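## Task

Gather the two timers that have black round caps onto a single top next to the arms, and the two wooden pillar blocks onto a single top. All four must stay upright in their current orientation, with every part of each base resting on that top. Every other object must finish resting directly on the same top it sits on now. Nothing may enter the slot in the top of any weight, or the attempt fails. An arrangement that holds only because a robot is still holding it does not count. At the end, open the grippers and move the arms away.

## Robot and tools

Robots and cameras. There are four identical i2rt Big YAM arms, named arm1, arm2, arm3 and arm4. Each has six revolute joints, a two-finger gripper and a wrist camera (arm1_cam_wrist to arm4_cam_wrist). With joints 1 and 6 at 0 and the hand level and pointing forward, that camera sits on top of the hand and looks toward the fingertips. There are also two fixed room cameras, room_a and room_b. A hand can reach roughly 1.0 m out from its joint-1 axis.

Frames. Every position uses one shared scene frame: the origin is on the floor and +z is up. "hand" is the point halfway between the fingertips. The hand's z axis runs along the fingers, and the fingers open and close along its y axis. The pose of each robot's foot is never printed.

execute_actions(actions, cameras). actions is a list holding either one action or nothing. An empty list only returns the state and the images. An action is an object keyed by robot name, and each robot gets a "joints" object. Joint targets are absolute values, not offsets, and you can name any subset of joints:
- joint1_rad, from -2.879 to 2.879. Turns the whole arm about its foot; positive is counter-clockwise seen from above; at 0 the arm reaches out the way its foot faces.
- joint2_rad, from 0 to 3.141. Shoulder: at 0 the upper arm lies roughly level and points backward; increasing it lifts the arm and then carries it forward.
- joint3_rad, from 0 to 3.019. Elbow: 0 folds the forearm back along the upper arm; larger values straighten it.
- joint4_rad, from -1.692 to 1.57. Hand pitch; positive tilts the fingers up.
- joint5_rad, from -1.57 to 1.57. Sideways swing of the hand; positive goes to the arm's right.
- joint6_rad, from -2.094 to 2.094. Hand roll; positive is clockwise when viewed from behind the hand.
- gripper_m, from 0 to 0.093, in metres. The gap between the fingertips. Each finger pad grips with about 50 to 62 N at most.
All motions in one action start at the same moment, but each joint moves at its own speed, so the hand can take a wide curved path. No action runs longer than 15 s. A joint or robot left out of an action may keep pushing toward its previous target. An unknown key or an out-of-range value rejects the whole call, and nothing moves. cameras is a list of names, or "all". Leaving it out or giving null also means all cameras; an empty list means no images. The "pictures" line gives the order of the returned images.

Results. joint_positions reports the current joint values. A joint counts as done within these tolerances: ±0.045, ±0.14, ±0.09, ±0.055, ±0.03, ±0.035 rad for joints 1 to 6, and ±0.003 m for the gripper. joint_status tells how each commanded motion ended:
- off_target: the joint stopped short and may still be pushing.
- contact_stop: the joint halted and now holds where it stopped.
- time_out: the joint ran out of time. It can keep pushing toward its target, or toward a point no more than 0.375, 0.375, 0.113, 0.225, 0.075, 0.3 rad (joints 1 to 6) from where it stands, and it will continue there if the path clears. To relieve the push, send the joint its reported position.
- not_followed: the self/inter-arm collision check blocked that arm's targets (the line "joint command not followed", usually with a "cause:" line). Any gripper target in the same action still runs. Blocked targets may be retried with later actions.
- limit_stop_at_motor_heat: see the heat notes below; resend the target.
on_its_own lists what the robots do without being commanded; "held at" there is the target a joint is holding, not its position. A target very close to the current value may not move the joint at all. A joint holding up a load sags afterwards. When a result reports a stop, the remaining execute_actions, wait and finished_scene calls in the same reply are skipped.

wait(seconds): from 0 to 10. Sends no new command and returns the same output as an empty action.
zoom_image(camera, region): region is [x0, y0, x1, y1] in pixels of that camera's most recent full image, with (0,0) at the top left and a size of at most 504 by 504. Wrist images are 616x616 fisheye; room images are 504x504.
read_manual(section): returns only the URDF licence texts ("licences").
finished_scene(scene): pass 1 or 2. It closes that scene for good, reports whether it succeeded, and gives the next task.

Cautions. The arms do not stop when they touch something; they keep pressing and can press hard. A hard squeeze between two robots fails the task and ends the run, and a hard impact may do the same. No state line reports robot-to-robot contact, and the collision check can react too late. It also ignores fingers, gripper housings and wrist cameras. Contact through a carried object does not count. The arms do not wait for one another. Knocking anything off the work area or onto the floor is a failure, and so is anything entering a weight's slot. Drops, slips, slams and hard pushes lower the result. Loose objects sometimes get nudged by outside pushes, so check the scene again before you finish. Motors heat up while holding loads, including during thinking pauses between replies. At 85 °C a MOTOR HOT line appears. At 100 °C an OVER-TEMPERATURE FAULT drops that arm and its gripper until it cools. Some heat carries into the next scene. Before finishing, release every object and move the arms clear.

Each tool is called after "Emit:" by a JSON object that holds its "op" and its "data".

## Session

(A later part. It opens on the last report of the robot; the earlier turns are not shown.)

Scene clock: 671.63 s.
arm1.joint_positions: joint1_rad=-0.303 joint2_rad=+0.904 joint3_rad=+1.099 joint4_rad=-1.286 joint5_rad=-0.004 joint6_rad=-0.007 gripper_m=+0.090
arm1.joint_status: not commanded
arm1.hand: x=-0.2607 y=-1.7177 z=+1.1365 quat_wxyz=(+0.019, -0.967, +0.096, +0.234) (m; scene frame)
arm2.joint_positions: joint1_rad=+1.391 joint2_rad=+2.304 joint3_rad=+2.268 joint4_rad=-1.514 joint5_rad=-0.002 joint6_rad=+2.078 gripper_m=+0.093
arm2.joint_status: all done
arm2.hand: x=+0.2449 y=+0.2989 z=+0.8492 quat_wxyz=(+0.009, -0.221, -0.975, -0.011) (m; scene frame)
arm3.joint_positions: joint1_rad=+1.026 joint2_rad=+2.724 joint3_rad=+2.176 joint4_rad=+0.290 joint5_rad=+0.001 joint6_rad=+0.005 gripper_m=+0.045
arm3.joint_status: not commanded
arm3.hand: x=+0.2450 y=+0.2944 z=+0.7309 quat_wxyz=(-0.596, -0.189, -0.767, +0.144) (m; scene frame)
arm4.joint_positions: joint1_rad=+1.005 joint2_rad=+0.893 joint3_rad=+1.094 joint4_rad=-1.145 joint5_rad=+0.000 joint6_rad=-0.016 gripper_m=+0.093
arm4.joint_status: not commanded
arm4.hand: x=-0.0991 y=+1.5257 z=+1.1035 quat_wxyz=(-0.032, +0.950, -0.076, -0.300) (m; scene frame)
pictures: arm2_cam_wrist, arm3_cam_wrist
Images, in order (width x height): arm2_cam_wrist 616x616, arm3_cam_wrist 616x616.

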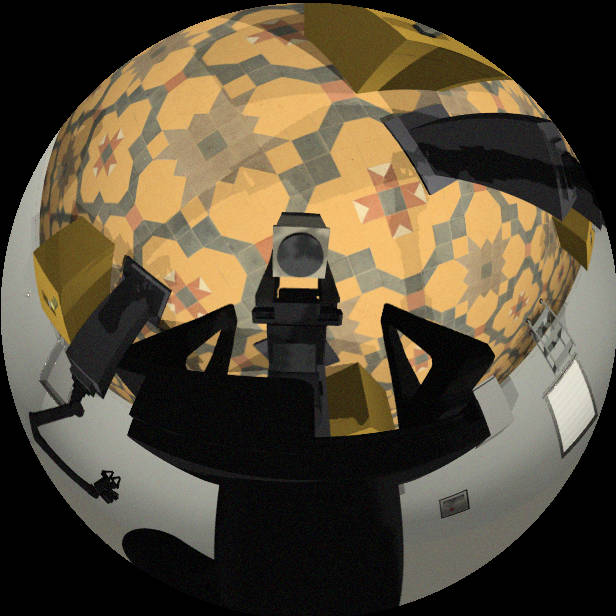

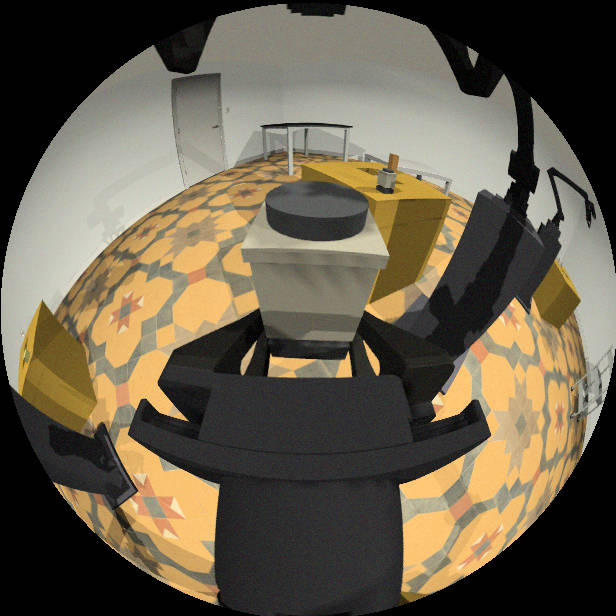

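Emit:
{"op": "execute_actions", "data": {"actions": [{"arm2":{"joints":{"joint2_rad":2.385,"joint3_rad":2.15,"joint4_rad":-1.335}}}], "cameras": ["arm2_cam_wrist","arm3_cam_wrist"]}}

Scene clock: 685.33 s.
arm1.joint_positions: joint1_rad=-0.303 joint2_rad=+0.904 joint3_rad=+1.099 joint4_rad=-1.286 joint5_rad=-0.004 joint6_rad=-0.007 gripper_m=+0.090
arm1.joint_status: not commanded
arm1.hand: x=-0.2607 y=-1.7177 z=+1.1365 quat_wxyz=(+0.019, -0.967, +0.096, +0.234) (m; scene frame)
arm2.joint_positions: joint1_rad=+1.391 joint2_rad=+2.391 joint3_rad=+2.137 joint4_rad=-1.344 joint5_rad=-0.002 joint6_rad=+2.078 gripper_m=+0.093
arm2.joint_status: all done
arm2.hand: x=+0.2442 y=+0.2949 z=+0.7401 quat_wxyz=(+0.002, -0.221, -0.975, +0.012) (m; scene frame)
arm3.joint_positions: joint1_rad=+1.026 joint2_rad=+2.724 joint3_rad=+2.176 joint4_rad=+0.290 joint5_rad=+0.001 joint6_rad=+0.005 gripper_m=+0.045
arm3.joint_status: not commanded
arm3.hand: x=+0.2450 y=+0.2944 z=+0.7309 quat_wxyz=(-0.596, -0.189, -0.767, +0.144) (m; scene frame)
arm4.joint_positions: joint1_rad=+1.005 joint2_rad=+0.893 joint3_rad=+1.094 joint4_rad=-1.145 joint5_rad=+0.000 joint6_rad=-0.016 gripper_m=+0.093
arm4.joint_status: not commanded
arm4.hand: x=-0.0991 y=+1.5257 z=+1.1035 quat_wxyz=(-0.032, +0.950, -0.076, -0.300) (m; scene frame)
pictures: arm2_cam_wrist, arm3_cam_wrist
Images, in order (width x height): arm2_cam_wrist 616x616, arm3_cam_wrist 616x616.

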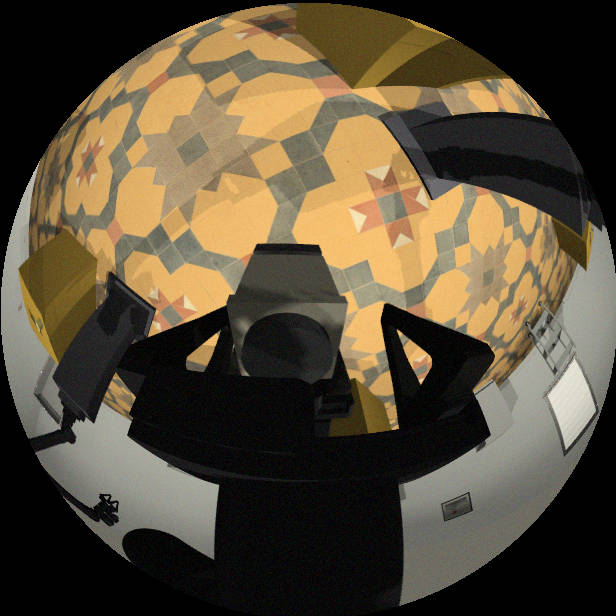

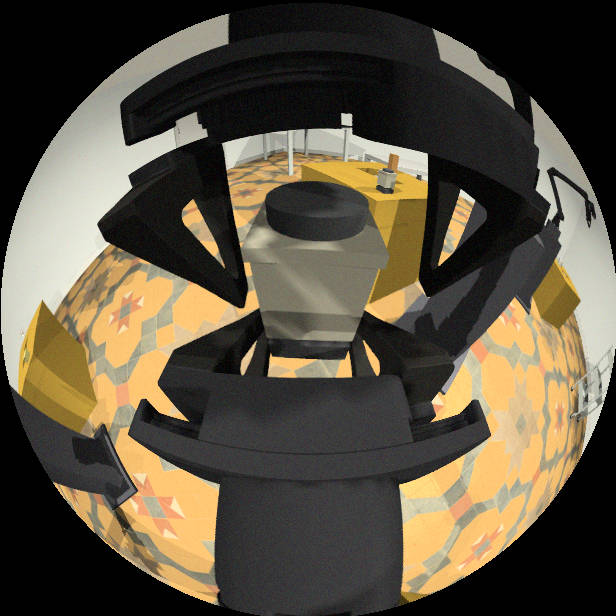

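Emit:
{"op": "execute_actions", "data": {"actions": [{"arm2":{"joints":{"joint3_rad":2.205}}}], "cameras": ["arm2_cam_wrist","arm3_cam_wrist"]}}

Scene clock: 702.53 s.
arm1.joint_positions: joint1_rad=-0.303 joint2_rad=+0.904 joint3_rad=+1.099 joint4_rad=-1.286 joint5_rad=-0.004 joint6_rad=-0.007 gripper_m=+0.090
arm1.joint_status: not commanded
arm1.hand: x=-0.2607 y=-1.7177 z=+1.1365 quat_wxyz=(+0.019, -0.967, +0.096, +0.234) (m; scene frame)
arm2.joint_positions: joint1_rad=+1.391 joint2_rad=+2.391 joint3_rad=+2.163 joint4_rad=-1.344 joint5_rad=-0.002 joint6_rad=+2.078 gripper_m=+0.093
arm2.joint_status: all done
arm2.hand: x=+0.2438 y=+0.3035 z=+0.7495 quat_wxyz=(+0.006, -0.221, -0.975, -0.001) (m; scene frame)
arm3.joint_positions: joint1_rad=+1.026 joint2_rad=+2.724 joint3_rad=+2.176 joint4_rad=+0.290 joint5_rad=+0.001 joint6_rad=+0.005 gripper_m=+0.045
arm3.joint_status: not commanded
arm3.hand: x=+0.2450 y=+0.2944 z=+0.7309 quat_wxyz=(-0.596, -0.189, -0.767, +0.144) (m; scene frame)
arm4.joint_positions: joint1_rad=+1.005 joint2_rad=+0.893 joint3_rad=+1.094 joint4_rad=-1.145 joint5_rad=+0.000 joint6_rad=-0.016 gripper_m=+0.093
arm4.joint_status: not commanded
arm4.hand: x=-0.0991 y=+1.5257 z=+1.1035 quat_wxyz=(-0.032, +0.950, -0.076, -0.300) (m; scene frame)
pictures: arm2_cam_wrist, arm3_cam_wrist
Images, in order (width x height): arm2_cam_wrist 616x616, arm3_cam_wrist 616x616.

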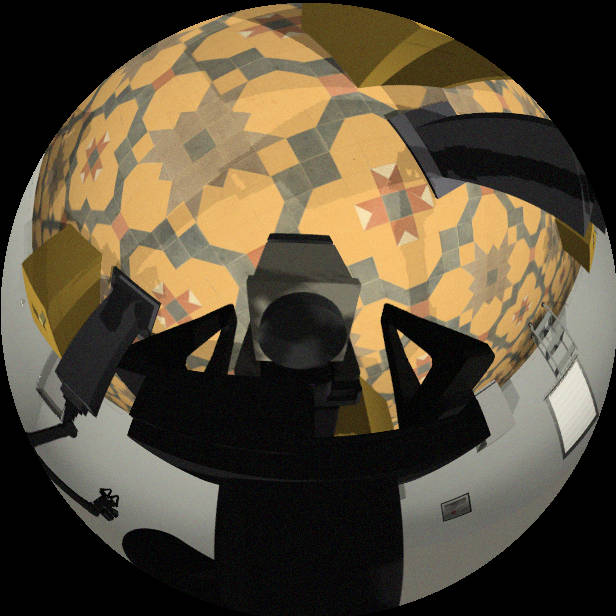

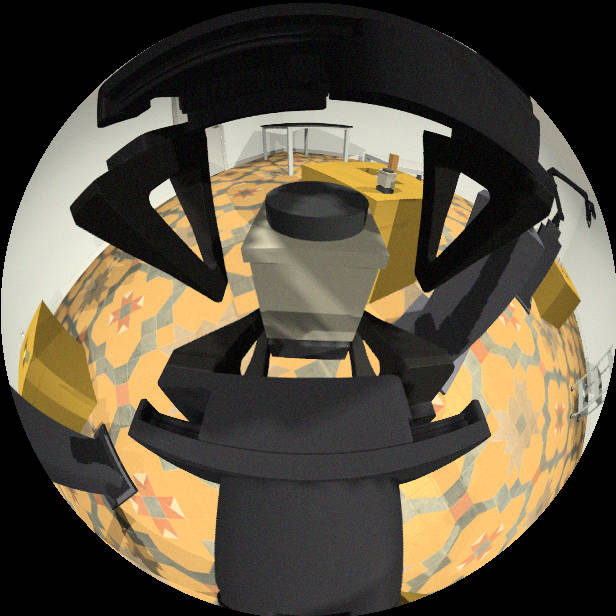

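Emit:
{"op": "execute_actions", "data": {"actions": [{"arm2":{"joints":{"gripper_m":0.03}}}], "cameras": ["arm2_cam_wrist","arm3_cam_wrist"]}}

Scene clock: 710.27 s.
arm1.joint_positions: joint1_rad=-0.303 joint2_rad=+0.904 joint3_rad=+1.099 joint4_rad=-1.286 joint5_rad=-0.004 joint6_rad=-0.007 gripper_m=+0.090
arm1.joint_status: not commanded
arm1.hand: x=-0.2607 y=-1.7177 z=+1.1365 quat_wxyz=(+0.019, -0.967, +0.096, +0.234) (m; scene frame)
arm2.joint_positions: joint1_rad=+1.390 joint2_rad=+2.391 joint3_rad=+2.164 joint4_rad=-1.336 joint5_rad=+0.000 joint6_rad=+2.087 gripper_m=+0.046
arm2.joint_status: gripper_m off_target (ended at +0.046, target +0.030)
arm2.hand: x=+0.2445 y=+0.3059 z=+0.7501 quat_wxyz=(+0.006, -0.226, -0.974, -0.005) (m; scene frame)
arm3.joint_positions: joint1_rad=+1.023 joint2_rad=+2.723 joint3_rad=+2.176 joint4_rad=+0.293 joint5_rad=-0.002 joint6_rad=+0.005 gripper_m=+0.044
arm3.joint_status: not commanded
arm3.hand: x=+0.2441 y=+0.2921 z=+0.7320 quat_wxyz=(-0.597, -0.189, -0.766, +0.144) (m; scene frame)
arm4.joint_positions: joint1_rad=+1.005 joint2_rad=+0.893 joint3_rad=+1.094 joint4_rad=-1.145 joint5_rad=+0.000 joint6_rad=-0.016 gripper_m=+0.093
arm4.joint_status: not commanded
arm4.hand: x=-0.0991 y=+1.5257 z=+1.1035 quat_wxyz=(-0.032, +0.950, -0.076, -0.300) (m; scene frame)
pictures: arm2_cam_wrist, arm3_cam_wrist
Images, in order (width x height): arm2_cam_wrist 616x616, arm3_cam_wrist 616x616.

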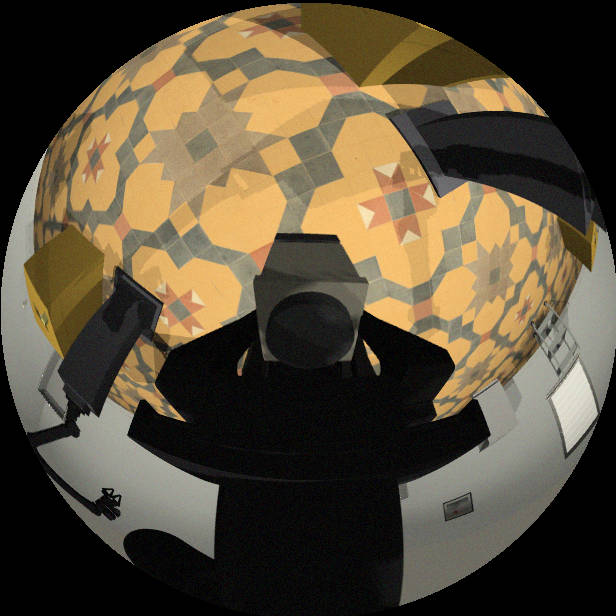

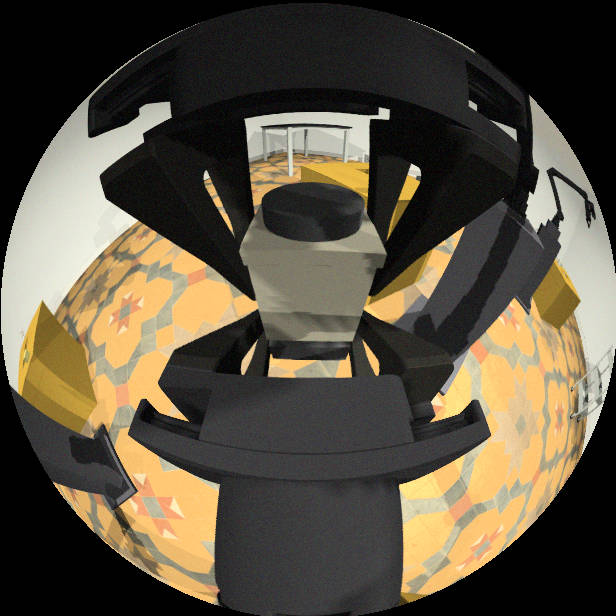

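Emit:
{"op": "execute_actions", "data": {"actions": [{"arm3":{"joints":{"gripper_m":0.093}}}], "cameras": []}}

Emit:
{"op": "execute_actions", "data": {"actions": [{"arm2":{"joints":{"joint2_rad":2.15}}}], "cameras": []}}

Emit:
{"op": "execute_actions", "data": {"actions": [{"arm2":{"joints":{"joint1_rad":-0.01,"joint2_rad":2.12,"joint3_rad":1.665,"joint4_rad":-0.965,"joint6_rad":0.29}},"arm3":{"joints":{"joint1_rad":-1.70,"joint2_rad":1.82,"joint3_rad":1.06,"joint4_rad":-0.72,"joint6_rad":0.09}}}], "cameras": ["arm2_cam_wrist","arm3_cam_wrist"]}}

Scene clock: 734.17 s.
arm1.joint_positions: joint1_rad=-0.303 joint2_rad=+0.904 joint3_rad=+1.099 joint4_rad=-1.286 joint5_rad=-0.004 joint6_rad=-0.007 gripper_m=+0.090
arm1.joint_status: not commanded
arm1.hand: x=-0.2607 y=-1.7177 z=+1.1365 quat_wxyz=(+0.019, -0.967, +0.096, +0.234) (m; scene frame)
arm2.joint_positions: joint1_rad=+1.390 joint2_rad=+2.391 joint3_rad=+2.164 joint4_rad=-1.336 joint5_rad=+0.000 joint6_rad=+2.087 gripper_m=+0.046
arm2.joint_status: not commanded
arm2.hand: x=+0.2445 y=+0.3059 z=+0.7501 quat_wxyz=(+0.006, -0.226, -0.974, -0.005) (m; scene frame)
arm3.joint_positions: joint1_rad=+1.023 joint2_rad=+2.719 joint3_rad=+2.176 joint4_rad=+0.298 joint5_rad=-0.002 joint6_rad=+0.004 gripper_m=+0.093
arm3.joint_status: all done
arm3.hand: x=+0.2450 y=+0.2916 z=+0.7375 quat_wxyz=(-0.601, -0.188, -0.763, +0.145) (m; scene frame)
arm4.joint_positions: joint1_rad=+1.005 joint2_rad=+0.893 joint3_rad=+1.094 joint4_rad=-1.145 joint5_rad=+0.000 joint6_rad=-0.016 gripper_m=+0.093
arm4.joint_status: not commanded
arm4.hand: x=-0.0991 y=+1.5257 z=+1.1035 quat_wxyz=(-0.032, +0.950, -0.076, -0.300) (m; scene frame)
pictures: none
No camera images: the call's "cameras" was empty. Leave "cameras" out to get every camera's image.

Scene clock: 735.60 s.
arm1.joint_positions: joint1_rad=-0.303 joint2_rad=+0.904 joint3_rad=+1.099 joint4_rad=-1.286 joint5_rad=-0.004 joint6_rad=-0.007 gripper_m=+0.090
arm1.joint_status: not commanded
arm1.hand: x=-0.2607 y=-1.7177 z=+1.1365 quat_wxyz=(+0.019, -0.967, +0.096, +0.234) (m; scene frame)
arm2.joint_positions: joint1_rad=+1.390 joint2_rad=+2.149 joint3_rad=+2.188 joint4_rad=-1.336 joint5_rad=+0.000 joint6_rad=+2.087 gripper_m=+0.046
arm2.joint_status: all done
arm2.hand: x=+0.2453 y=+0.3195 z=+0.9313 quat_wxyz=(+0.044, -0.225, -0.964, -0.132) (m; scene frame)
arm3.joint_positions: joint1_rad=+1.023 joint2_rad=+2.719 joint3_rad=+2.176 joint4_rad=+0.298 joint5_rad=-0.002 joint6_rad=+0.004 gripper_m=+0.093
arm3.joint_status: not commanded
arm3.hand: x=+0.2450 y=+0.2916 z=+0.7375 quat_wxyz=(-0.601, -0.188, -0.763, +0.145) (m; scene frame)
arm4.joint_positions: joint1_rad=+1.005 joint2_rad=+0.893 joint3_rad=+1.094 joint4_rad=-1.145 joint5_rad=+0.000 joint6_rad=-0.016 gripper_m=+0.093
arm4.joint_status: not commanded
arm4.hand: x=-0.0991 y=+1.5257 z=+1.1035 quat_wxyz=(-0.032, +0.950, -0.076, -0.300) (m; scene frame)
pictures: none
No camera images: the call's "cameras" was empty. Leave "cameras" out to get every camera's image.

Scene clock: 738.07 s.
arm1.joint_positions: joint1_rad=-0.303 joint2_rad=+0.904 joint3_rad=+1.099 joint4_rad=-1.286 joint5_rad=-0.004 joint6_rad=-0.007 gripper_m=+0.090
arm1.joint_status: not commanded
arm1.hand: x=-0.2607 y=-1.7177 z=+1.1365 quat_wxyz=(+0.019, -0.967, +0.096, +0.234) (m; scene frame)
arm2.joint_positions: joint1_rad=-0.020 joint2_rad=+2.139 joint3_rad=+1.663 joint4_rad=-0.966 joint5_rad=+0.002 joint6_rad=+0.303 gripper_m=+0.046
arm2.joint_status: all done
arm2.hand: x=+0.9250 y=-0.2694 z=+0.7273 quat_wxyz=(-0.058, -0.041, -0.997, -0.018) (m; scene frame)
arm3.joint_positions: joint1_rad=-1.699 joint2_rad=+1.831 joint3_rad=+1.054 joint4_rad=-0.707 joint5_rad=+0.001 joint6_rad=+0.084 gripper_m=+0.093
arm3.joint_status: all done
arm3.hand: x=-1.0844 y=+0.7658 z=+0.7285 quat_wxyz=(-0.002, -0.997, +0.073, +0.041) (m; scene frame)
arm4.joint_positions: joint1_rad=+1.005 joint2_rad=+0.893 joint3_rad=+1.094 joint4_rad=-1.145 joint5_rad=+0.000 joint6_rad=-0.016 gripper_m=+0.093
arm4.joint_status: not commanded
arm4.hand: x=-0.0991 y=+1.5257 z=+1.1035 quat_wxyz=(-0.032, +0.950, -0.076, -0.300) (m; scene frame)
pictures: arm2_cam_wrist, arm3_cam_wrist
Images, in order (width x height): arm2_cam_wrist 616x616, arm3_cam_wrist 616x616.

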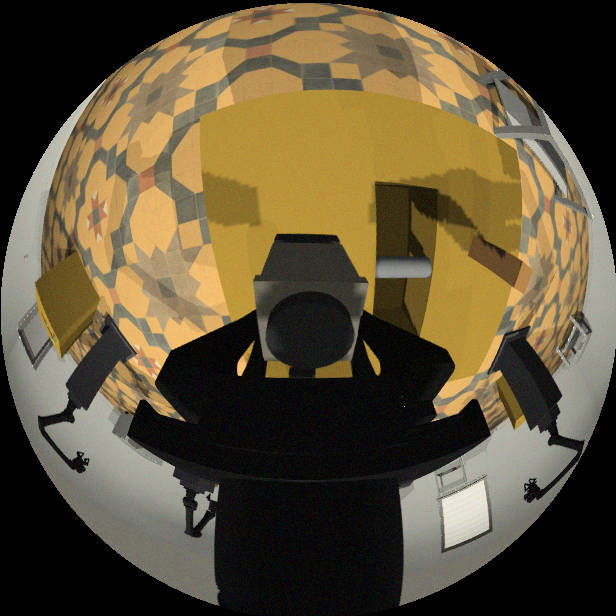

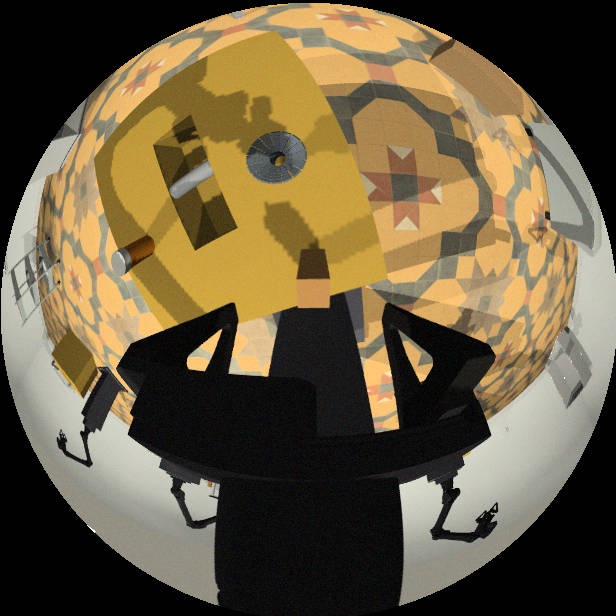

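Emit:
{"op": "execute_actions", "data": {"actions": [{"arm2":{"joints":{"joint2_rad":2.292,"joint4_rad":-0.915}},"arm3":{"joints":{"joint2_rad":2.053,"joint3_rad":0.972,"joint4_rad":-0.46}}}], "cameras": ["arm2_cam_wrist","arm3_cam_wrist"]}}

Scene clock: 761.80 s.
arm1.joint_positions: joint1_rad=-0.303 joint2_rad=+0.904 joint3_rad=+1.099 joint4_rad=-1.286 joint5_rad=-0.004 joint6_rad=-0.007 gripper_m=+0.090
arm1.joint_status: not commanded
arm1.hand: x=-0.2607 y=-1.7177 z=+1.1365 quat_wxyz=(+0.019, -0.967, +0.096, +0.234) (m; scene frame)
arm2.joint_positions: joint1_rad=-0.013 joint2_rad=+2.297 joint3_rad=+1.654 joint4_rad=-0.923 joint5_rad=-0.002 joint6_rad=+0.302 gripper_m=+0.046
arm2.joint_status: all done
arm2.hand: x=+0.9005 y=-0.2695 z=+0.6268 quat_wxyz=(+0.003, -0.037, -0.999, -0.004) (m; scene frame)
arm3.joint_positions: joint1_rad=-1.699 joint2_rad=+2.063 joint3_rad=+0.963 joint4_rad=-0.476 joint5_rad=+0.001 joint6_rad=+0.084 gripper_m=+0.093
arm3.joint_status: all done
arm3.hand: x=-1.0381 y=+0.7626 z=+0.6084 quat_wxyz=(-0.001, -0.997, +0.073, -0.005) (m; scene frame)
arm4.joint_positions: joint1_rad=+1.005 joint2_rad=+0.893 joint3_rad=+1.094 joint4_rad=-1.145 joint5_rad=+0.000 joint6_rad=-0.016 gripper_m=+0.093
arm4.joint_status: not commanded
arm4.hand: x=-0.0991 y=+1.5257 z=+1.1035 quat_wxyz=(-0.032, +0.950, -0.076, -0.300) (m; scene frame)
pictures: arm2_cam_wrist, arm3_cam_wrist
Images, in order (width x height): arm2_cam_wrist 616x616, arm3_cam_wrist 616x616.

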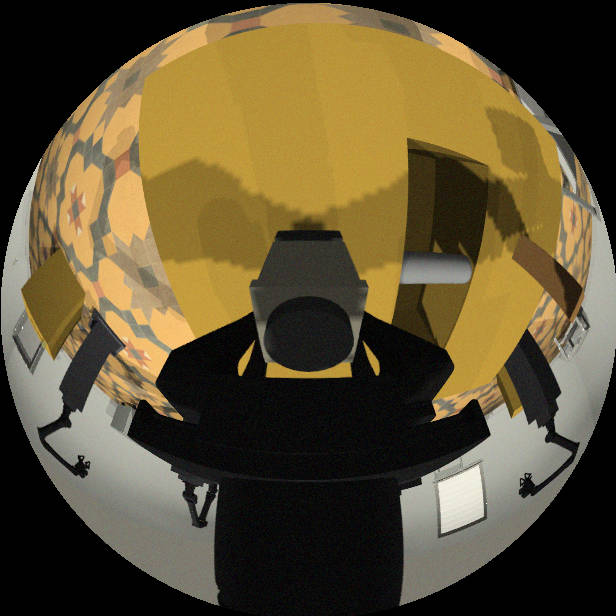

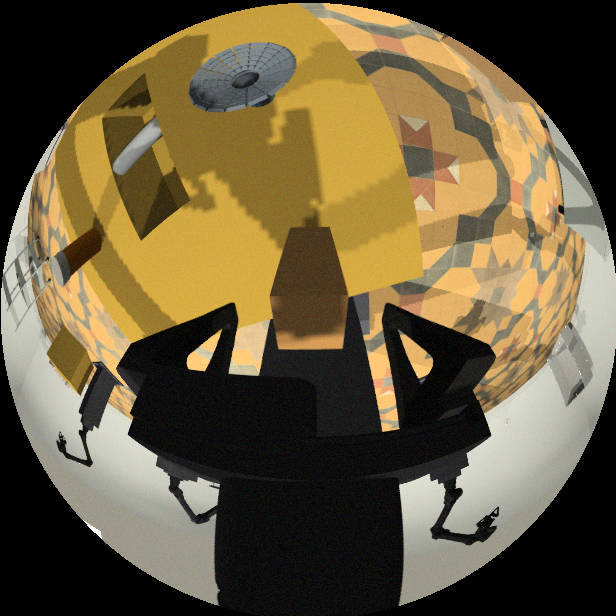

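Emit:
{"op": "execute_actions", "data": {"actions": [{"arm2":{"joints":{"gripper_m":0.093}},"arm3":{"joints":{"gripper_m":0.02}}}], "cameras": []}}

Emit:
{"op": "execute_actions", "data": {"actions": [{"arm2":{"joints":{"joint2_rad":2.05}},"arm3":{"joints":{"joint2_rad":1.75}}}], "cameras": ["arm2_cam_wrist","arm3_cam_wrist"]}}

Scene clock: 771.57 s.
arm1.joint_positions: joint1_rad=-0.303 joint2_rad=+0.904 joint3_rad=+1.099 joint4_rad=-1.286 joint5_rad=-0.004 joint6_rad=-0.007 gripper_m=+0.090
arm1.joint_status: not commanded
arm1.hand: x=-0.2607 y=-1.7177 z=+1.1365 quat_wxyz=(+0.019, -0.967, +0.096, +0.234) (m; scene frame)
arm2.joint_positions: joint1_rad=-0.013 joint2_rad=+2.297 joint3_rad=+1.654 joint4_rad=-0.923 joint5_rad=-0.002 joint6_rad=+0.302 gripper_m=+0.093
arm2.joint_status: all done
arm2.hand: x=+0.9005 y=-0.2695 z=+0.6268 quat_wxyz=(+0.003, -0.037, -0.999, -0.004) (m; scene frame)
arm3.joint_positions: joint1_rad=-1.699 joint2_rad=+2.063 joint3_rad=+0.963 joint4_rad=-0.476 joint5_rad=+0.001 joint6_rad=+0.084 gripper_m=+0.034
arm3.joint_status: gripper_m off_target (ended at +0.034, target +0.020)
arm3.hand: x=-1.0381 y=+0.7626 z=+0.6084 quat_wxyz=(-0.001, -0.997, +0.073, -0.005) (m; scene frame)
arm4.joint_positions: joint1_rad=+1.005 joint2_rad=+0.893 joint3_rad=+1.094 joint4_rad=-1.145 joint5_rad=+0.000 joint6_rad=-0.016 gripper_m=+0.093
arm4.joint_status: not commanded
arm4.hand: x=-0.0991 y=+1.5257 z=+1.1035 quat_wxyz=(-0.032, +0.950, -0.076, -0.300) (m; scene frame)
pictures: none
No camera images: the call's "cameras" was empty. Leave "cameras" out to get every camera's image.

Scene clock: 772.90 s.
arm1.joint_positions: joint1_rad=-0.303 joint2_rad=+0.904 joint3_rad=+1.099 joint4_rad=-1.286 joint5_rad=-0.004 joint6_rad=-0.007 gripper_m=+0.090
arm1.joint_status: not commanded
arm1.hand: x=-0.2607 y=-1.7177 z=+1.1365 quat_wxyz=(+0.019, -0.967, +0.096, +0.234) (m; scene frame)
arm2.joint_positions: joint1_rad=-0.013 joint2_rad=+2.038 joint3_rad=+1.654 joint4_rad=-0.921 joint5_rad=-0.002 joint6_rad=+0.302 gripper_m=+0.093
arm2.joint_status: all done
arm2.hand: x=+0.9418 y=-0.2611 z=+0.7908 quat_wxyz=(-0.123, -0.037, -0.991, -0.038) (m; scene frame)
arm3.joint_positions: joint1_rad=-1.699 joint2_rad=+1.752 joint3_rad=+0.963 joint4_rad=-0.476 joint5_rad=+0.001 joint6_rad=+0.084 gripper_m=+0.034
arm3.joint_status: all done
arm3.hand: x=-1.1060 y=+0.7672 z=+0.7473 quat_wxyz=(-0.003, -0.986, +0.072, +0.150) (m; scene frame)
arm4.joint_positions: joint1_rad=+1.005 joint2_rad=+0.893 joint3_rad=+1.094 joint4_rad=-1.145 joint5_rad=+0.000 joint6_rad=-0.016 gripper_m=+0.093
arm4.joint_status: not commanded
arm4.hand: x=-0.0991 y=+1.5257 z=+1.1035 quat_wxyz=(-0.032, +0.950, -0.076, -0.300) (m; scene frame)
pictures: arm2_cam_wrist, arm3_cam_wrist
Images, in order (width x height): arm2_cam_wrist 616x616, arm3_cam_wrist 616x616.

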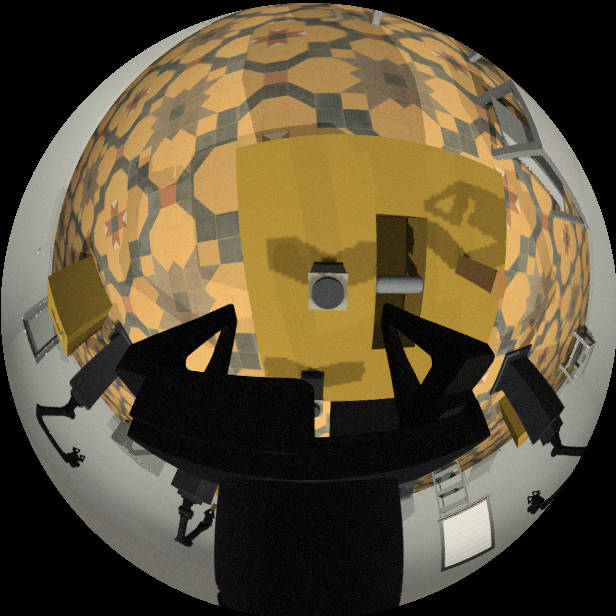

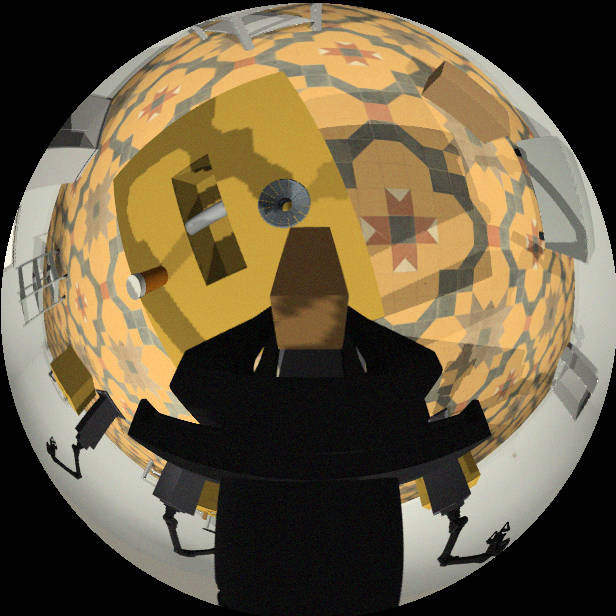

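Emit:
{"op": "execute_actions", "data": {"actions": [{"arm2":{"joints":{"joint1_rad":2.428,"joint2_rad":2.0,"joint3_rad":1.475,"joint4_rad":0.59,"joint6_rad":0}},"arm3":{"joints":{"joint1_rad":-0.025,"joint2_rad":1.85,"joint3_rad":2.23,"joint4_rad":-1.45,"joint6_rad":2.09}}}], "cameras": []}}

Emit:
{"op": "execute_actions", "data": {"actions": [{"arm2":{"joints":{"joint2_rad":2.29}},"arm3":{"joints":{"joint2_rad":2.315}}}], "cameras": ["arm2_cam_wrist","room_a"]}}

Scene clock: 799.83 s.
arm1.joint_positions: joint1_rad=-0.303 joint2_rad=+0.904 joint3_rad=+1.099 joint4_rad=-1.286 joint5_rad=-0.004 joint6_rad=-0.007 gripper_m=+0.090
arm1.joint_status: not commanded
arm1.hand: x=-0.2607 y=-1.7177 z=+1.1365 quat_wxyz=(+0.019, -0.967, +0.096, +0.234) (m; scene frame)
arm2.joint_positions: joint1_rad=+2.435 joint2_rad=+2.001 joint3_rad=+1.470 joint4_rad=+0.574 joint5_rad=-0.002 joint6_rad=+0.011 gripper_m=+0.093
arm2.joint_status: all done
arm2.hand: x=-0.4401 y=-0.0465 z=+1.0104 quat_wxyz=(-0.163, +0.669, -0.162, -0.707) (m; scene frame)
arm3.joint_positions: joint1_rad=-0.019 joint2_rad=+1.864 joint3_rad=+2.165 joint4_rad=-1.437 joint5_rad=-0.003 joint6_rad=+2.081 gripper_m=+0.034
arm3.joint_status: all done
arm3.hand: x=-0.5763 y=+0.0735 z=+1.1310 quat_wxyz=(-0.208, -0.950, +0.223, -0.064) (m; scene frame)
arm4.joint_positions: joint1_rad=+1.005 joint2_rad=+0.893 joint3_rad=+1.094 joint4_rad=-1.145 joint5_rad=+0.000 joint6_rad=-0.016 gripper_m=+0.093
arm4.joint_status: not commanded
arm4.hand: x=-0.0991 y=+1.5257 z=+1.1035 quat_wxyz=(-0.032, +0.950, -0.076, -0.300) (m; scene frame)
pictures: none
No camera images: the call's "cameras" was empty. Leave "cameras" out to get every camera's image.

Scene clock: 801.50 s.
arm1.joint_positions: joint1_rad=-0.303 joint2_rad=+0.904 joint3_rad=+1.099 joint4_rad=-1.286 joint5_rad=-0.004 joint6_rad=-0.007 gripper_m=+0.090
arm1.joint_status: not commanded
arm1.hand: x=-0.2607 y=-1.7177 z=+1.1365 quat_wxyz=(+0.019, -0.967, +0.096, +0.234) (m; scene frame)
arm2.joint_positions: joint1_rad=+2.435 joint2_rad=+2.292 joint3_rad=+1.449 joint4_rad=+0.586 joint5_rad=-0.002 joint6_rad=+0.011 gripper_m=+0.093
arm2.joint_status: all done
arm2.hand: x=-0.4408 y=-0.0461 z=+0.7692 quat_wxyz=(-0.138, +0.767, -0.186, -0.599) (m; scene frame)
arm3.joint_positions: joint1_rad=-0.019 joint2_rad=+2.315 joint3_rad=+2.192 joint4_rad=-1.438 joint5_rad=-0.003 joint6_rad=+2.081 gripper_m=+0.034
arm3.joint_status: all done
arm3.hand: x=-0.5726 y=+0.0273 z=+0.8377 quat_wxyz=(-0.006, -0.973, +0.229, -0.006) (m; scene frame)
arm4.joint_positions: joint1_rad=+1.005 joint2_rad=+0.893 joint3_rad=+1.094 joint4_rad=-1.145 joint5_rad=+0.000 joint6_rad=-0.016 gripper_m=+0.093
arm4.joint_status: not commanded
arm4.hand: x=-0.0991 y=+1.5257 z=+1.1035 quat_wxyz=(-0.032, +0.950, -0.076, -0.300) (m; scene frame)
pictures: arm2_cam_wrist, room_a
Images, in order (width x height): arm2_cam_wrist 616x616, room_a 504x504.

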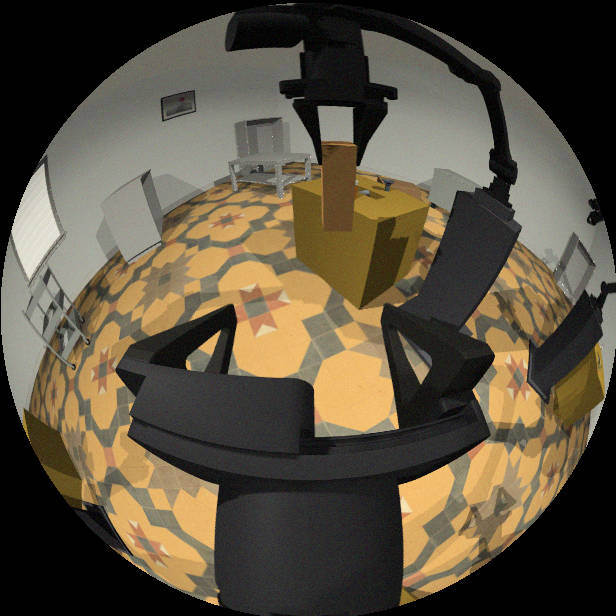

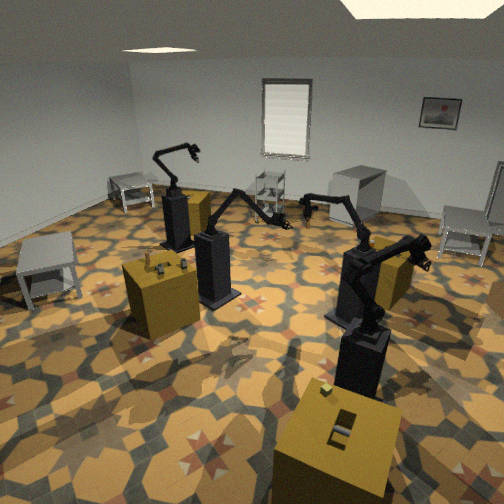

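Emit:
{"op": "execute_actions", "data": {"actions": [{"arm2":{"joints":{"joint1_rad":2.395,"joint2_rad":2.412,"joint3_rad":1.835,"joint4_rad":0.36}}}], "cameras": ["arm2_cam_wrist"]}}

Scene clock: 815.53 s.
arm1.joint_positions: joint1_rad=-0.303 joint2_rad=+0.904 joint3_rad=+1.099 joint4_rad=-1.286 joint5_rad=-0.004 joint6_rad=-0.007 gripper_m=+0.090
arm1.joint_status: not commanded
arm1.hand: x=-0.2607 y=-1.7177 z=+1.1365 quat_wxyz=(+0.019, -0.967, +0.096, +0.234) (m; scene frame)
arm2.joint_positions: joint1_rad=+2.396 joint2_rad=+2.405 joint3_rad=+1.803 joint4_rad=+0.368 joint5_rad=-0.002 joint6_rad=+0.011 gripper_m=+0.093
arm2.joint_status: all done
arm2.hand: x=-0.5020 y=+0.0240 z=+0.8091 quat_wxyz=(-0.152, +0.756, -0.199, -0.605) (m; scene frame)
arm3.joint_positions: joint1_rad=-0.019 joint2_rad=+2.315 joint3_rad=+2.192 joint4_rad=-1.438 joint5_rad=-0.003 joint6_rad=+2.081 gripper_m=+0.034
arm3.joint_status: not commanded
arm3.hand: x=-0.5726 y=+0.0273 z=+0.8377 quat_wxyz=(-0.006, -0.973, +0.229, -0.006) (m; scene frame)
arm4.joint_positions: joint1_rad=+1.005 joint2_rad=+0.893 joint3_rad=+1.094 joint4_rad=-1.145 joint5_rad=+0.000 joint6_rad=-0.016 gripper_m=+0.093
arm4.joint_status: not commanded
arm4.hand: x=-0.0991 y=+1.5257 z=+1.1035 quat_wxyz=(-0.032, +0.950, -0.076, -0.300) (m; scene frame)
pictures: arm2_cam_wrist
Images, in order (width x height): arm2_cam_wrist 616x616.

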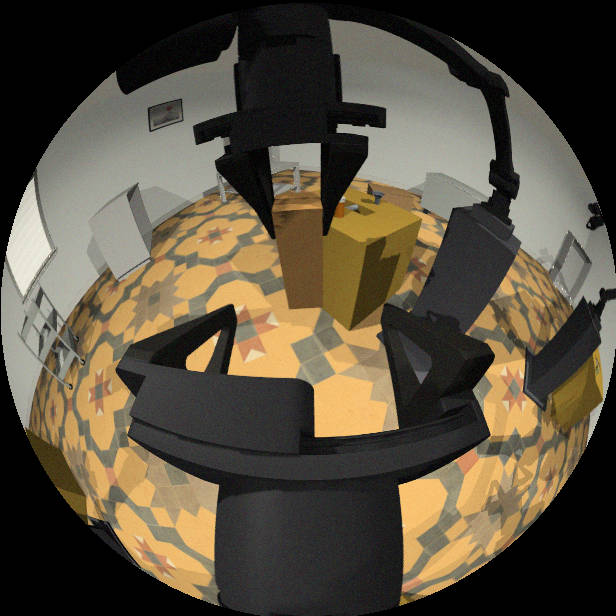

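Emit:
{"op": "execute_actions", "data": {"actions": [{"arm2":{"joints":{"joint1_rad":2.412,"joint2_rad":2.685,"joint3_rad":2.328,"joint4_rad":0.133}}}], "cameras": ["arm2_cam_wrist","arm3_cam_wrist"]}}

Scene clock: 828.43 s.
arm1.joint_positions: joint1_rad=-0.303 joint2_rad=+0.904 joint3_rad=+1.099 joint4_rad=-1.286 joint5_rad=-0.004 joint6_rad=-0.007 gripper_m=+0.090
arm1.joint_status: not commanded
arm1.hand: x=-0.2607 y=-1.7177 z=+1.1365 quat_wxyz=(+0.019, -0.967, +0.096, +0.234) (m; scene frame)
arm2.joint_positions: joint1_rad=+2.401 joint2_rad=+2.678 joint3_rad=+2.289 joint4_rad=+0.135 joint5_rad=-0.002 joint6_rad=+0.011 gripper_m=+0.093
arm2.joint_status: all done
arm2.hand: x=-0.5748 y=+0.0586 z=+0.7810 quat_wxyz=(-0.148, +0.762, -0.199, -0.598) (m; scene frame)
arm3.joint_positions: joint1_rad=-0.019 joint2_rad=+2.315 joint3_rad=+2.192 joint4_rad=-1.438 joint5_rad=-0.003 joint6_rad=+2.081 gripper_m=+0.034
arm3.joint_status: not commanded
arm3.hand: x=-0.5726 y=+0.0273 z=+0.8377 quat_wxyz=(-0.006, -0.973, +0.229, -0.006) (m; scene frame)
arm4.joint_positions: joint1_rad=+1.005 joint2_rad=+0.893 joint3_rad=+1.094 joint4_rad=-1.145 joint5_rad=+0.000 joint6_rad=-0.016 gripper_m=+0.093
arm4.joint_status: not commanded
arm4.hand: x=-0.0991 y=+1.5257 z=+1.1035 quat_wxyz=(-0.032, +0.950, -0.076, -0.300) (m; scene frame)
pictures: arm2_cam_wrist, arm3_cam_wrist
Images, in order (width x height): arm2_cam_wrist 616x616, arm3_cam_wrist 616x616.

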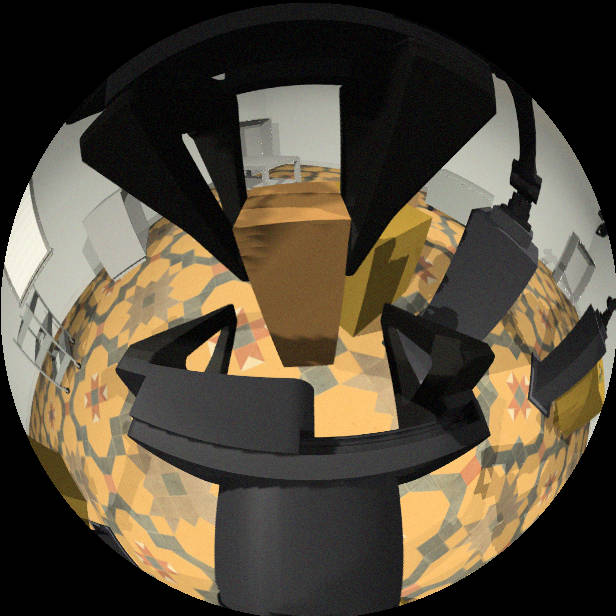

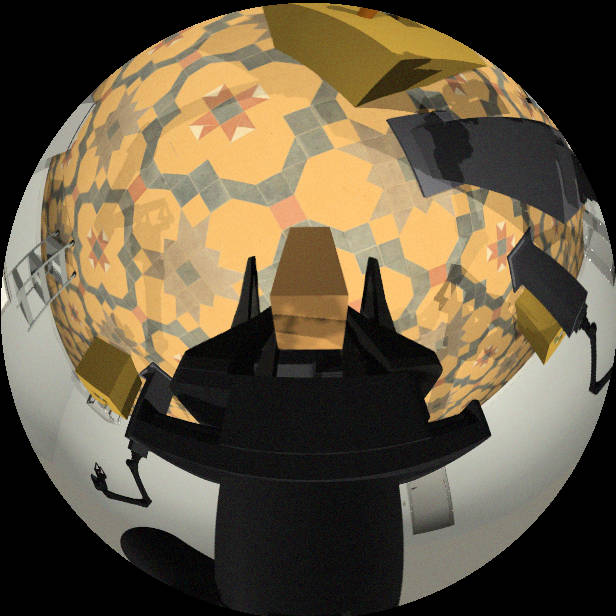

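Emit:
{"op": "execute_actions", "data": {"actions": [{"arm2":{"joints":{"gripper_m":0.02}}}], "cameras": []}}

Emit:
{"op": "execute_actions", "data": {"actions": [{"arm3":{"joints":{"gripper_m":0.093}}}], "cameras": ["arm2_cam_wrist"]}}

Scene clock: 839.53 s.
arm1.joint_positions: joint1_rad=-0.303 joint2_rad=+0.904 joint3_rad=+1.099 joint4_rad=-1.286 joint5_rad=-0.004 joint6_rad=-0.007 gripper_m=+0.090
arm1.joint_status: not commanded
arm1.hand: x=-0.2607 y=-1.7177 z=+1.1365 quat_wxyz=(+0.019, -0.967, +0.096, +0.234) (m; scene frame)
arm2.joint_positions: joint1_rad=+2.403 joint2_rad=+2.678 joint3_rad=+2.289 joint4_rad=+0.135 joint5_rad=-0.001 joint6_rad=+0.003 gripper_m=+0.035
arm2.joint_status: gripper_m off_target (ended at +0.035, target +0.020)
arm2.hand: x=-0.5757 y=+0.0571 z=+0.7810 quat_wxyz=(-0.150, +0.763, -0.195, -0.597) (m; scene frame)
arm3.joint_positions: joint1_rad=-0.019 joint2_rad=+2.315 joint3_rad=+2.192 joint4_rad=-1.441 joint5_rad=-0.004 joint6_rad=+2.089 gripper_m=+0.034
arm3.joint_status: not commanded
arm3.hand: x=-0.5726 y=+0.0280 z=+0.8377 quat_wxyz=(-0.004, -0.973, +0.232, -0.006) (m; scene frame)
arm4.joint_positions: joint1_rad=+1.005 joint2_rad=+0.893 joint3_rad=+1.094 joint4_rad=-1.145 joint5_rad=+0.000 joint6_rad=-0.016 gripper_m=+0.093
arm4.joint_status: not commanded
arm4.hand: x=-0.0991 y=+1.5257 z=+1.1035 quat_wxyz=(-0.032, +0.950, -0.076, -0.300) (m; scene frame)
pictures: none
No camera images: the call's "cameras" was empty. Leave "cameras" out to get every camera's image.

Scene clock: 840.20 s.
arm1.joint_positions: joint1_rad=-0.303 joint2_rad=+0.904 joint3_rad=+1.099 joint4_rad=-1.286 joint5_rad=-0.004 joint6_rad=-0.007 gripper_m=+0.090
arm1.joint_status: not commanded
arm1.hand: x=-0.2607 y=-1.7177 z=+1.1365 quat_wxyz=(+0.019, -0.967, +0.096, +0.234) (m; scene frame)
arm2.joint_positions: joint1_rad=+2.403 joint2_rad=+2.678 joint3_rad=+2.289 joint4_rad=+0.135 joint5_rad=-0.001 joint6_rad=+0.003 gripper_m=+0.035
arm2.joint_status: not commanded
arm2.hand: x=-0.5757 y=+0.0571 z=+0.7810 quat_wxyz=(-0.150, +0.763, -0.195, -0.597) (m; scene frame)
arm3.joint_positions: joint1_rad=-0.019 joint2_rad=+2.315 joint3_rad=+2.192 joint4_rad=-1.441 joint5_rad=-0.004 joint6_rad=+2.089 gripper_m=+0.093
arm3.joint_status: all done
arm3.hand: x=-0.5726 y=+0.0280 z=+0.8377 quat_wxyz=(-0.004, -0.973, +0.233, -0.006) (m; scene frame)
arm4.joint_positions: joint1_rad=+1.005 joint2_rad=+0.893 joint3_rad=+1.094 joint4_rad=-1.145 joint5_rad=+0.000 joint6_rad=-0.016 gripper_m=+0.093
arm4.joint_status: not commanded
arm4.hand: x=-0.0991 y=+1.5257 z=+1.1035 quat_wxyz=(-0.032, +0.950, -0.076, -0.300) (m; scene frame)
pictures: arm2_cam_wrist
Images, in order (width x height): arm2_cam_wrist 616x616.

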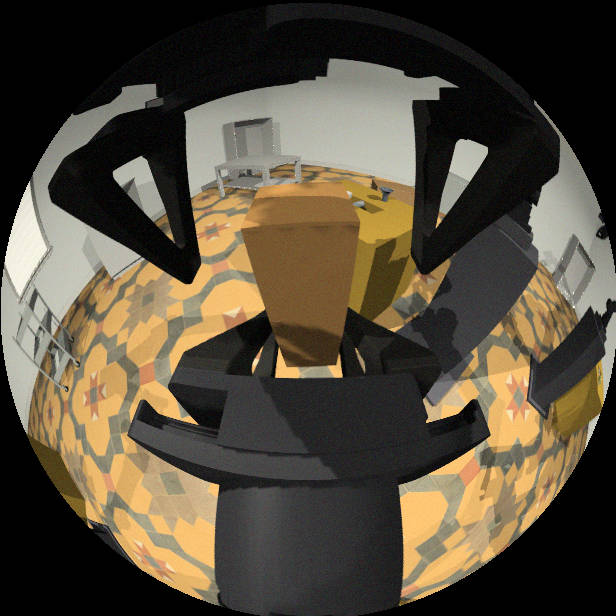

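Emit:
{"op": "execute_actions", "data": {"actions": [{"arm3":{"joints":{"joint2_rad":1.95}}}], "cameras": []}}

Emit:
{"op": "execute_actions", "data": {"actions": [{"arm3":{"joints":{"joint1_rad":-0.8,"joint2_rad":0.9,"joint3_rad":1.2,"joint6_rad":0}},"arm2":{"joints":{"joint1_rad":-0.49,"joint2_rad":1.87,"joint3_rad":0.555,"joint4_rad":1.1}}}], "cameras": ["arm2_cam_wrist","room_a"]}}

Scene clock: 854.10 s.
arm1.joint_positions: joint1_rad=-0.303 joint2_rad=+0.904 joint3_rad=+1.099 joint4_rad=-1.286 joint5_rad=-0.004 joint6_rad=-0.007 gripper_m=+0.090
arm1.joint_status: not commanded
arm1.hand: x=-0.2607 y=-1.7177 z=+1.1365 quat_wxyz=(+0.019, -0.967, +0.096, +0.234) (m; scene frame)
arm2.joint_positions: joint1_rad=+2.403 joint2_rad=+2.678 joint3_rad=+2.289 joint4_rad=+0.135 joint5_rad=-0.001 joint6_rad=+0.003 gripper_m=+0.035
arm2.joint_status: not commanded
arm2.hand: x=-0.5757 y=+0.0571 z=+0.7810 quat_wxyz=(-0.150, +0.763, -0.195, -0.597) (m; scene frame)
arm3.joint_positions: joint1_rad=-0.019 joint2_rad=+1.963 joint3_rad=+2.223 joint4_rad=-1.441 joint5_rad=-0.003 joint6_rad=+2.089 gripper_m=+0.093
arm3.joint_status: all done
arm3.hand: x=-0.5748 y=+0.0461 z=+1.0926 quat_wxyz=(-0.187, -0.954, +0.228, -0.059) (m; scene frame)
arm4.joint_positions: joint1_rad=+1.005 joint2_rad=+0.893 joint3_rad=+1.094 joint4_rad=-1.145 joint5_rad=+0.000 joint6_rad=-0.016 gripper_m=+0.093
arm4.joint_status: not commanded
arm4.hand: x=-0.0991 y=+1.5257 z=+1.1035 quat_wxyz=(-0.032, +0.950, -0.076, -0.300) (m; scene frame)
pictures: none
No camera images: the call's "cameras" was empty. Leave "cameras" out to get every camera's image.

Scene clock: 856.60 s.
arm1.joint_positions: joint1_rad=-0.303 joint2_rad=+0.904 joint3_rad=+1.099 joint4_rad=-1.286 joint5_rad=-0.004 joint6_rad=-0.007 gripper_m=+0.090
arm1.joint_status: not commanded
arm1.hand: x=-0.2607 y=-1.7177 z=+1.1365 quat_wxyz=(+0.019, -0.967, +0.096, +0.234) (m; scene frame)
arm2.joint_positions: joint1_rad=-0.492 joint2_rad=+1.887 joint3_rad=+0.556 joint4_rad=+1.078 joint5_rad=+0.002 joint6_rad=+0.003 gripper_m=+0.035
arm2.joint_status: all done
arm2.hand: x=+0.8032 y=-0.5455 z=+0.7693 quat_wxyz=(-0.603, -0.102, -0.787, +0.075) (m; scene frame)
arm3.joint_positions: joint1_rad=-0.785 joint2_rad=+0.900 joint3_rad=+1.199 joint4_rad=-1.441 joint5_rad=+0.004 joint6_rad=+0.010 gripper_m=+0.093
arm3.joint_status: all done
arm3.hand: x=-0.8113 y=+0.5070 z=+1.1227 quat_wxyz=(-0.090, -0.892, -0.399, +0.193) (m; scene frame)
arm4.joint_positions: joint1_rad=+1.005 joint2_rad=+0.893 joint3_rad=+1.094 joint4_rad=-1.145 joint5_rad=+0.000 joint6_rad=-0.016 gripper_m=+0.093
arm4.joint_status: not commanded
arm4.hand: x=-0.0991 y=+1.5257 z=+1.1035 quat_wxyz=(-0.032, +0.950, -0.076, -0.300) (m; scene frame)
pictures: arm2_cam_wrist, room_a
Images, in order (width x height): arm2_cam_wrist 616x616, room_a 504x504.

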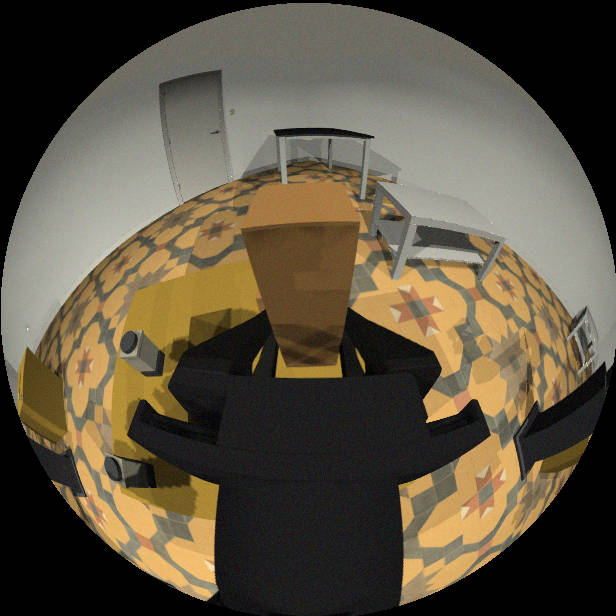

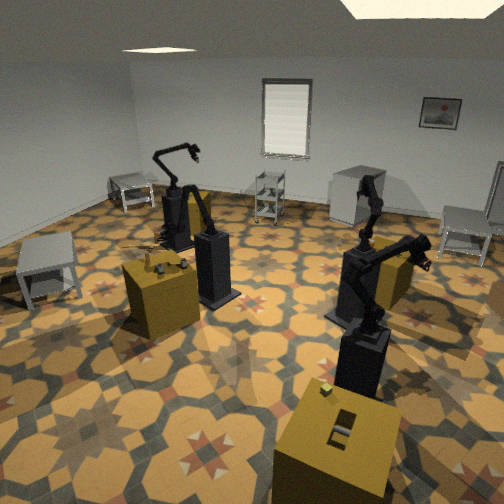

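Emit:
{"op": "execute_actions", "data": {"actions": [{"arm2":{"joints":{"joint1_rad":-0.47,"joint2_rad":2.41,"joint3_rad":0.755,"joint4_rad":1.49,"joint6_rad":0.05}}}], "cameras": ["arm2_cam_wrist"]}}

Scene clock: 876.43 s.
arm1.joint_positions: joint1_rad=-0.303 joint2_rad=+0.904 joint3_rad=+1.099 joint4_rad=-1.286 joint5_rad=-0.004 joint6_rad=-0.007 gripper_m=+0.090
arm1.joint_status: not commanded
arm1.hand: x=-0.2607 y=-1.7177 z=+1.1365 quat_wxyz=(+0.019, -0.967, +0.096, +0.234) (m; scene frame)
arm2.joint_positions: joint1_rad=-0.480 joint2_rad=+2.423 joint3_rad=+0.748 joint4_rad=+1.467 joint5_rad=+0.002 joint6_rad=+0.037 gripper_m=+0.035
arm2.joint_status: all done
arm2.hand: x=+0.8227 y=-0.5432 z=+0.6305 quat_wxyz=(-0.623, -0.109, -0.772, +0.063) (m; scene frame)
arm3.joint_positions: joint1_rad=-0.785 joint2_rad=+0.900 joint3_rad=+1.199 joint4_rad=-1.441 joint5_rad=+0.004 joint6_rad=+0.009 gripper_m=+0.093
arm3.joint_status: not commanded
arm3.hand: x=-0.8113 y=+0.5070 z=+1.1227 quat_wxyz=(-0.090, -0.892, -0.399, +0.193) (m; scene frame)
arm4.joint_positions: joint1_rad=+1.005 joint2_rad=+0.893 joint3_rad=+1.094 joint4_rad=-1.145 joint5_rad=+0.000 joint6_rad=-0.016 gripper_m=+0.093
arm4.joint_status: not commanded
arm4.hand: x=-0.0991 y=+1.5257 z=+1.1035 quat_wxyz=(-0.032, +0.950, -0.076, -0.300) (m; scene frame)
pictures: arm2_cam_wrist
Images, in order (width x height): arm2_cam_wrist 616x616.

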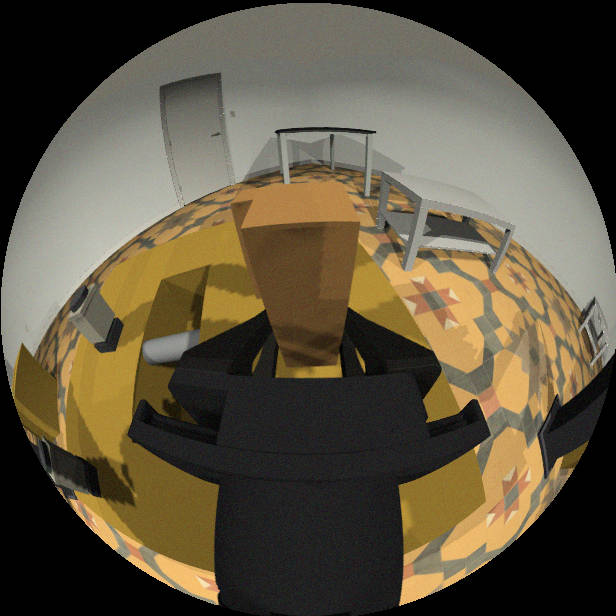

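Emit:
{"op": "execute_actions", "data": {"actions": [{"arm2":{"joints":{"joint2_rad":2.47}}}], "cameras": []}}

Scene clock: 881.23 s.
arm1.joint_positions: joint1_rad=-0.303 joint2_rad=+0.904 joint3_rad=+1.099 joint4_rad=-1.286 joint5_rad=-0.004 joint6_rad=-0.007 gripper_m=+0.090
arm1.joint_status: not commanded
arm1.hand: x=-0.2607 y=-1.7177 z=+1.1365 quat_wxyz=(+0.019, -0.967, +0.096, +0.234) (m; scene frame)
arm2.joint_positions: joint1_rad=-0.480 joint2_rad=+2.465 joint3_rad=+0.748 joint4_rad=+1.470 joint5_rad=+0.002 joint6_rad=+0.037 gripper_m=+0.035
arm2.joint_status: all done
arm2.hand: x=+0.8127 y=-0.5408 z=+0.6094 quat_wxyz=(-0.608, -0.110, -0.784, +0.061) (m; scene frame)
arm3.joint_positions: joint1_rad=-0.785 joint2_rad=+0.900 joint3_rad=+1.199 joint4_rad=-1.441 joint5_rad=+0.004 joint6_rad=+0.009 gripper_m=+0.093
arm3.joint_status: not commanded
arm3.hand: x=-0.8113 y=+0.5070 z=+1.1227 quat_wxyz=(-0.090, -0.892, -0.399, +0.193) (m; scene frame)
arm4.joint_positions: joint1_rad=+1.005 joint2_rad=+0.893 joint3_rad=+1.094 joint4_rad=-1.145 joint5_rad=+0.000 joint6_rad=-0.016 gripper_m=+0.093
arm4.joint_status: not commanded
arm4.hand: x=-0.0991 y=+1.5257 z=+1.1035 quat_wxyz=(-0.032, +0.950, -0.076, -0.300) (m; scene frame)
pictures: none
No camera images: the call's "cameras" was empty. Leave "cameras" out to get every camera's image.


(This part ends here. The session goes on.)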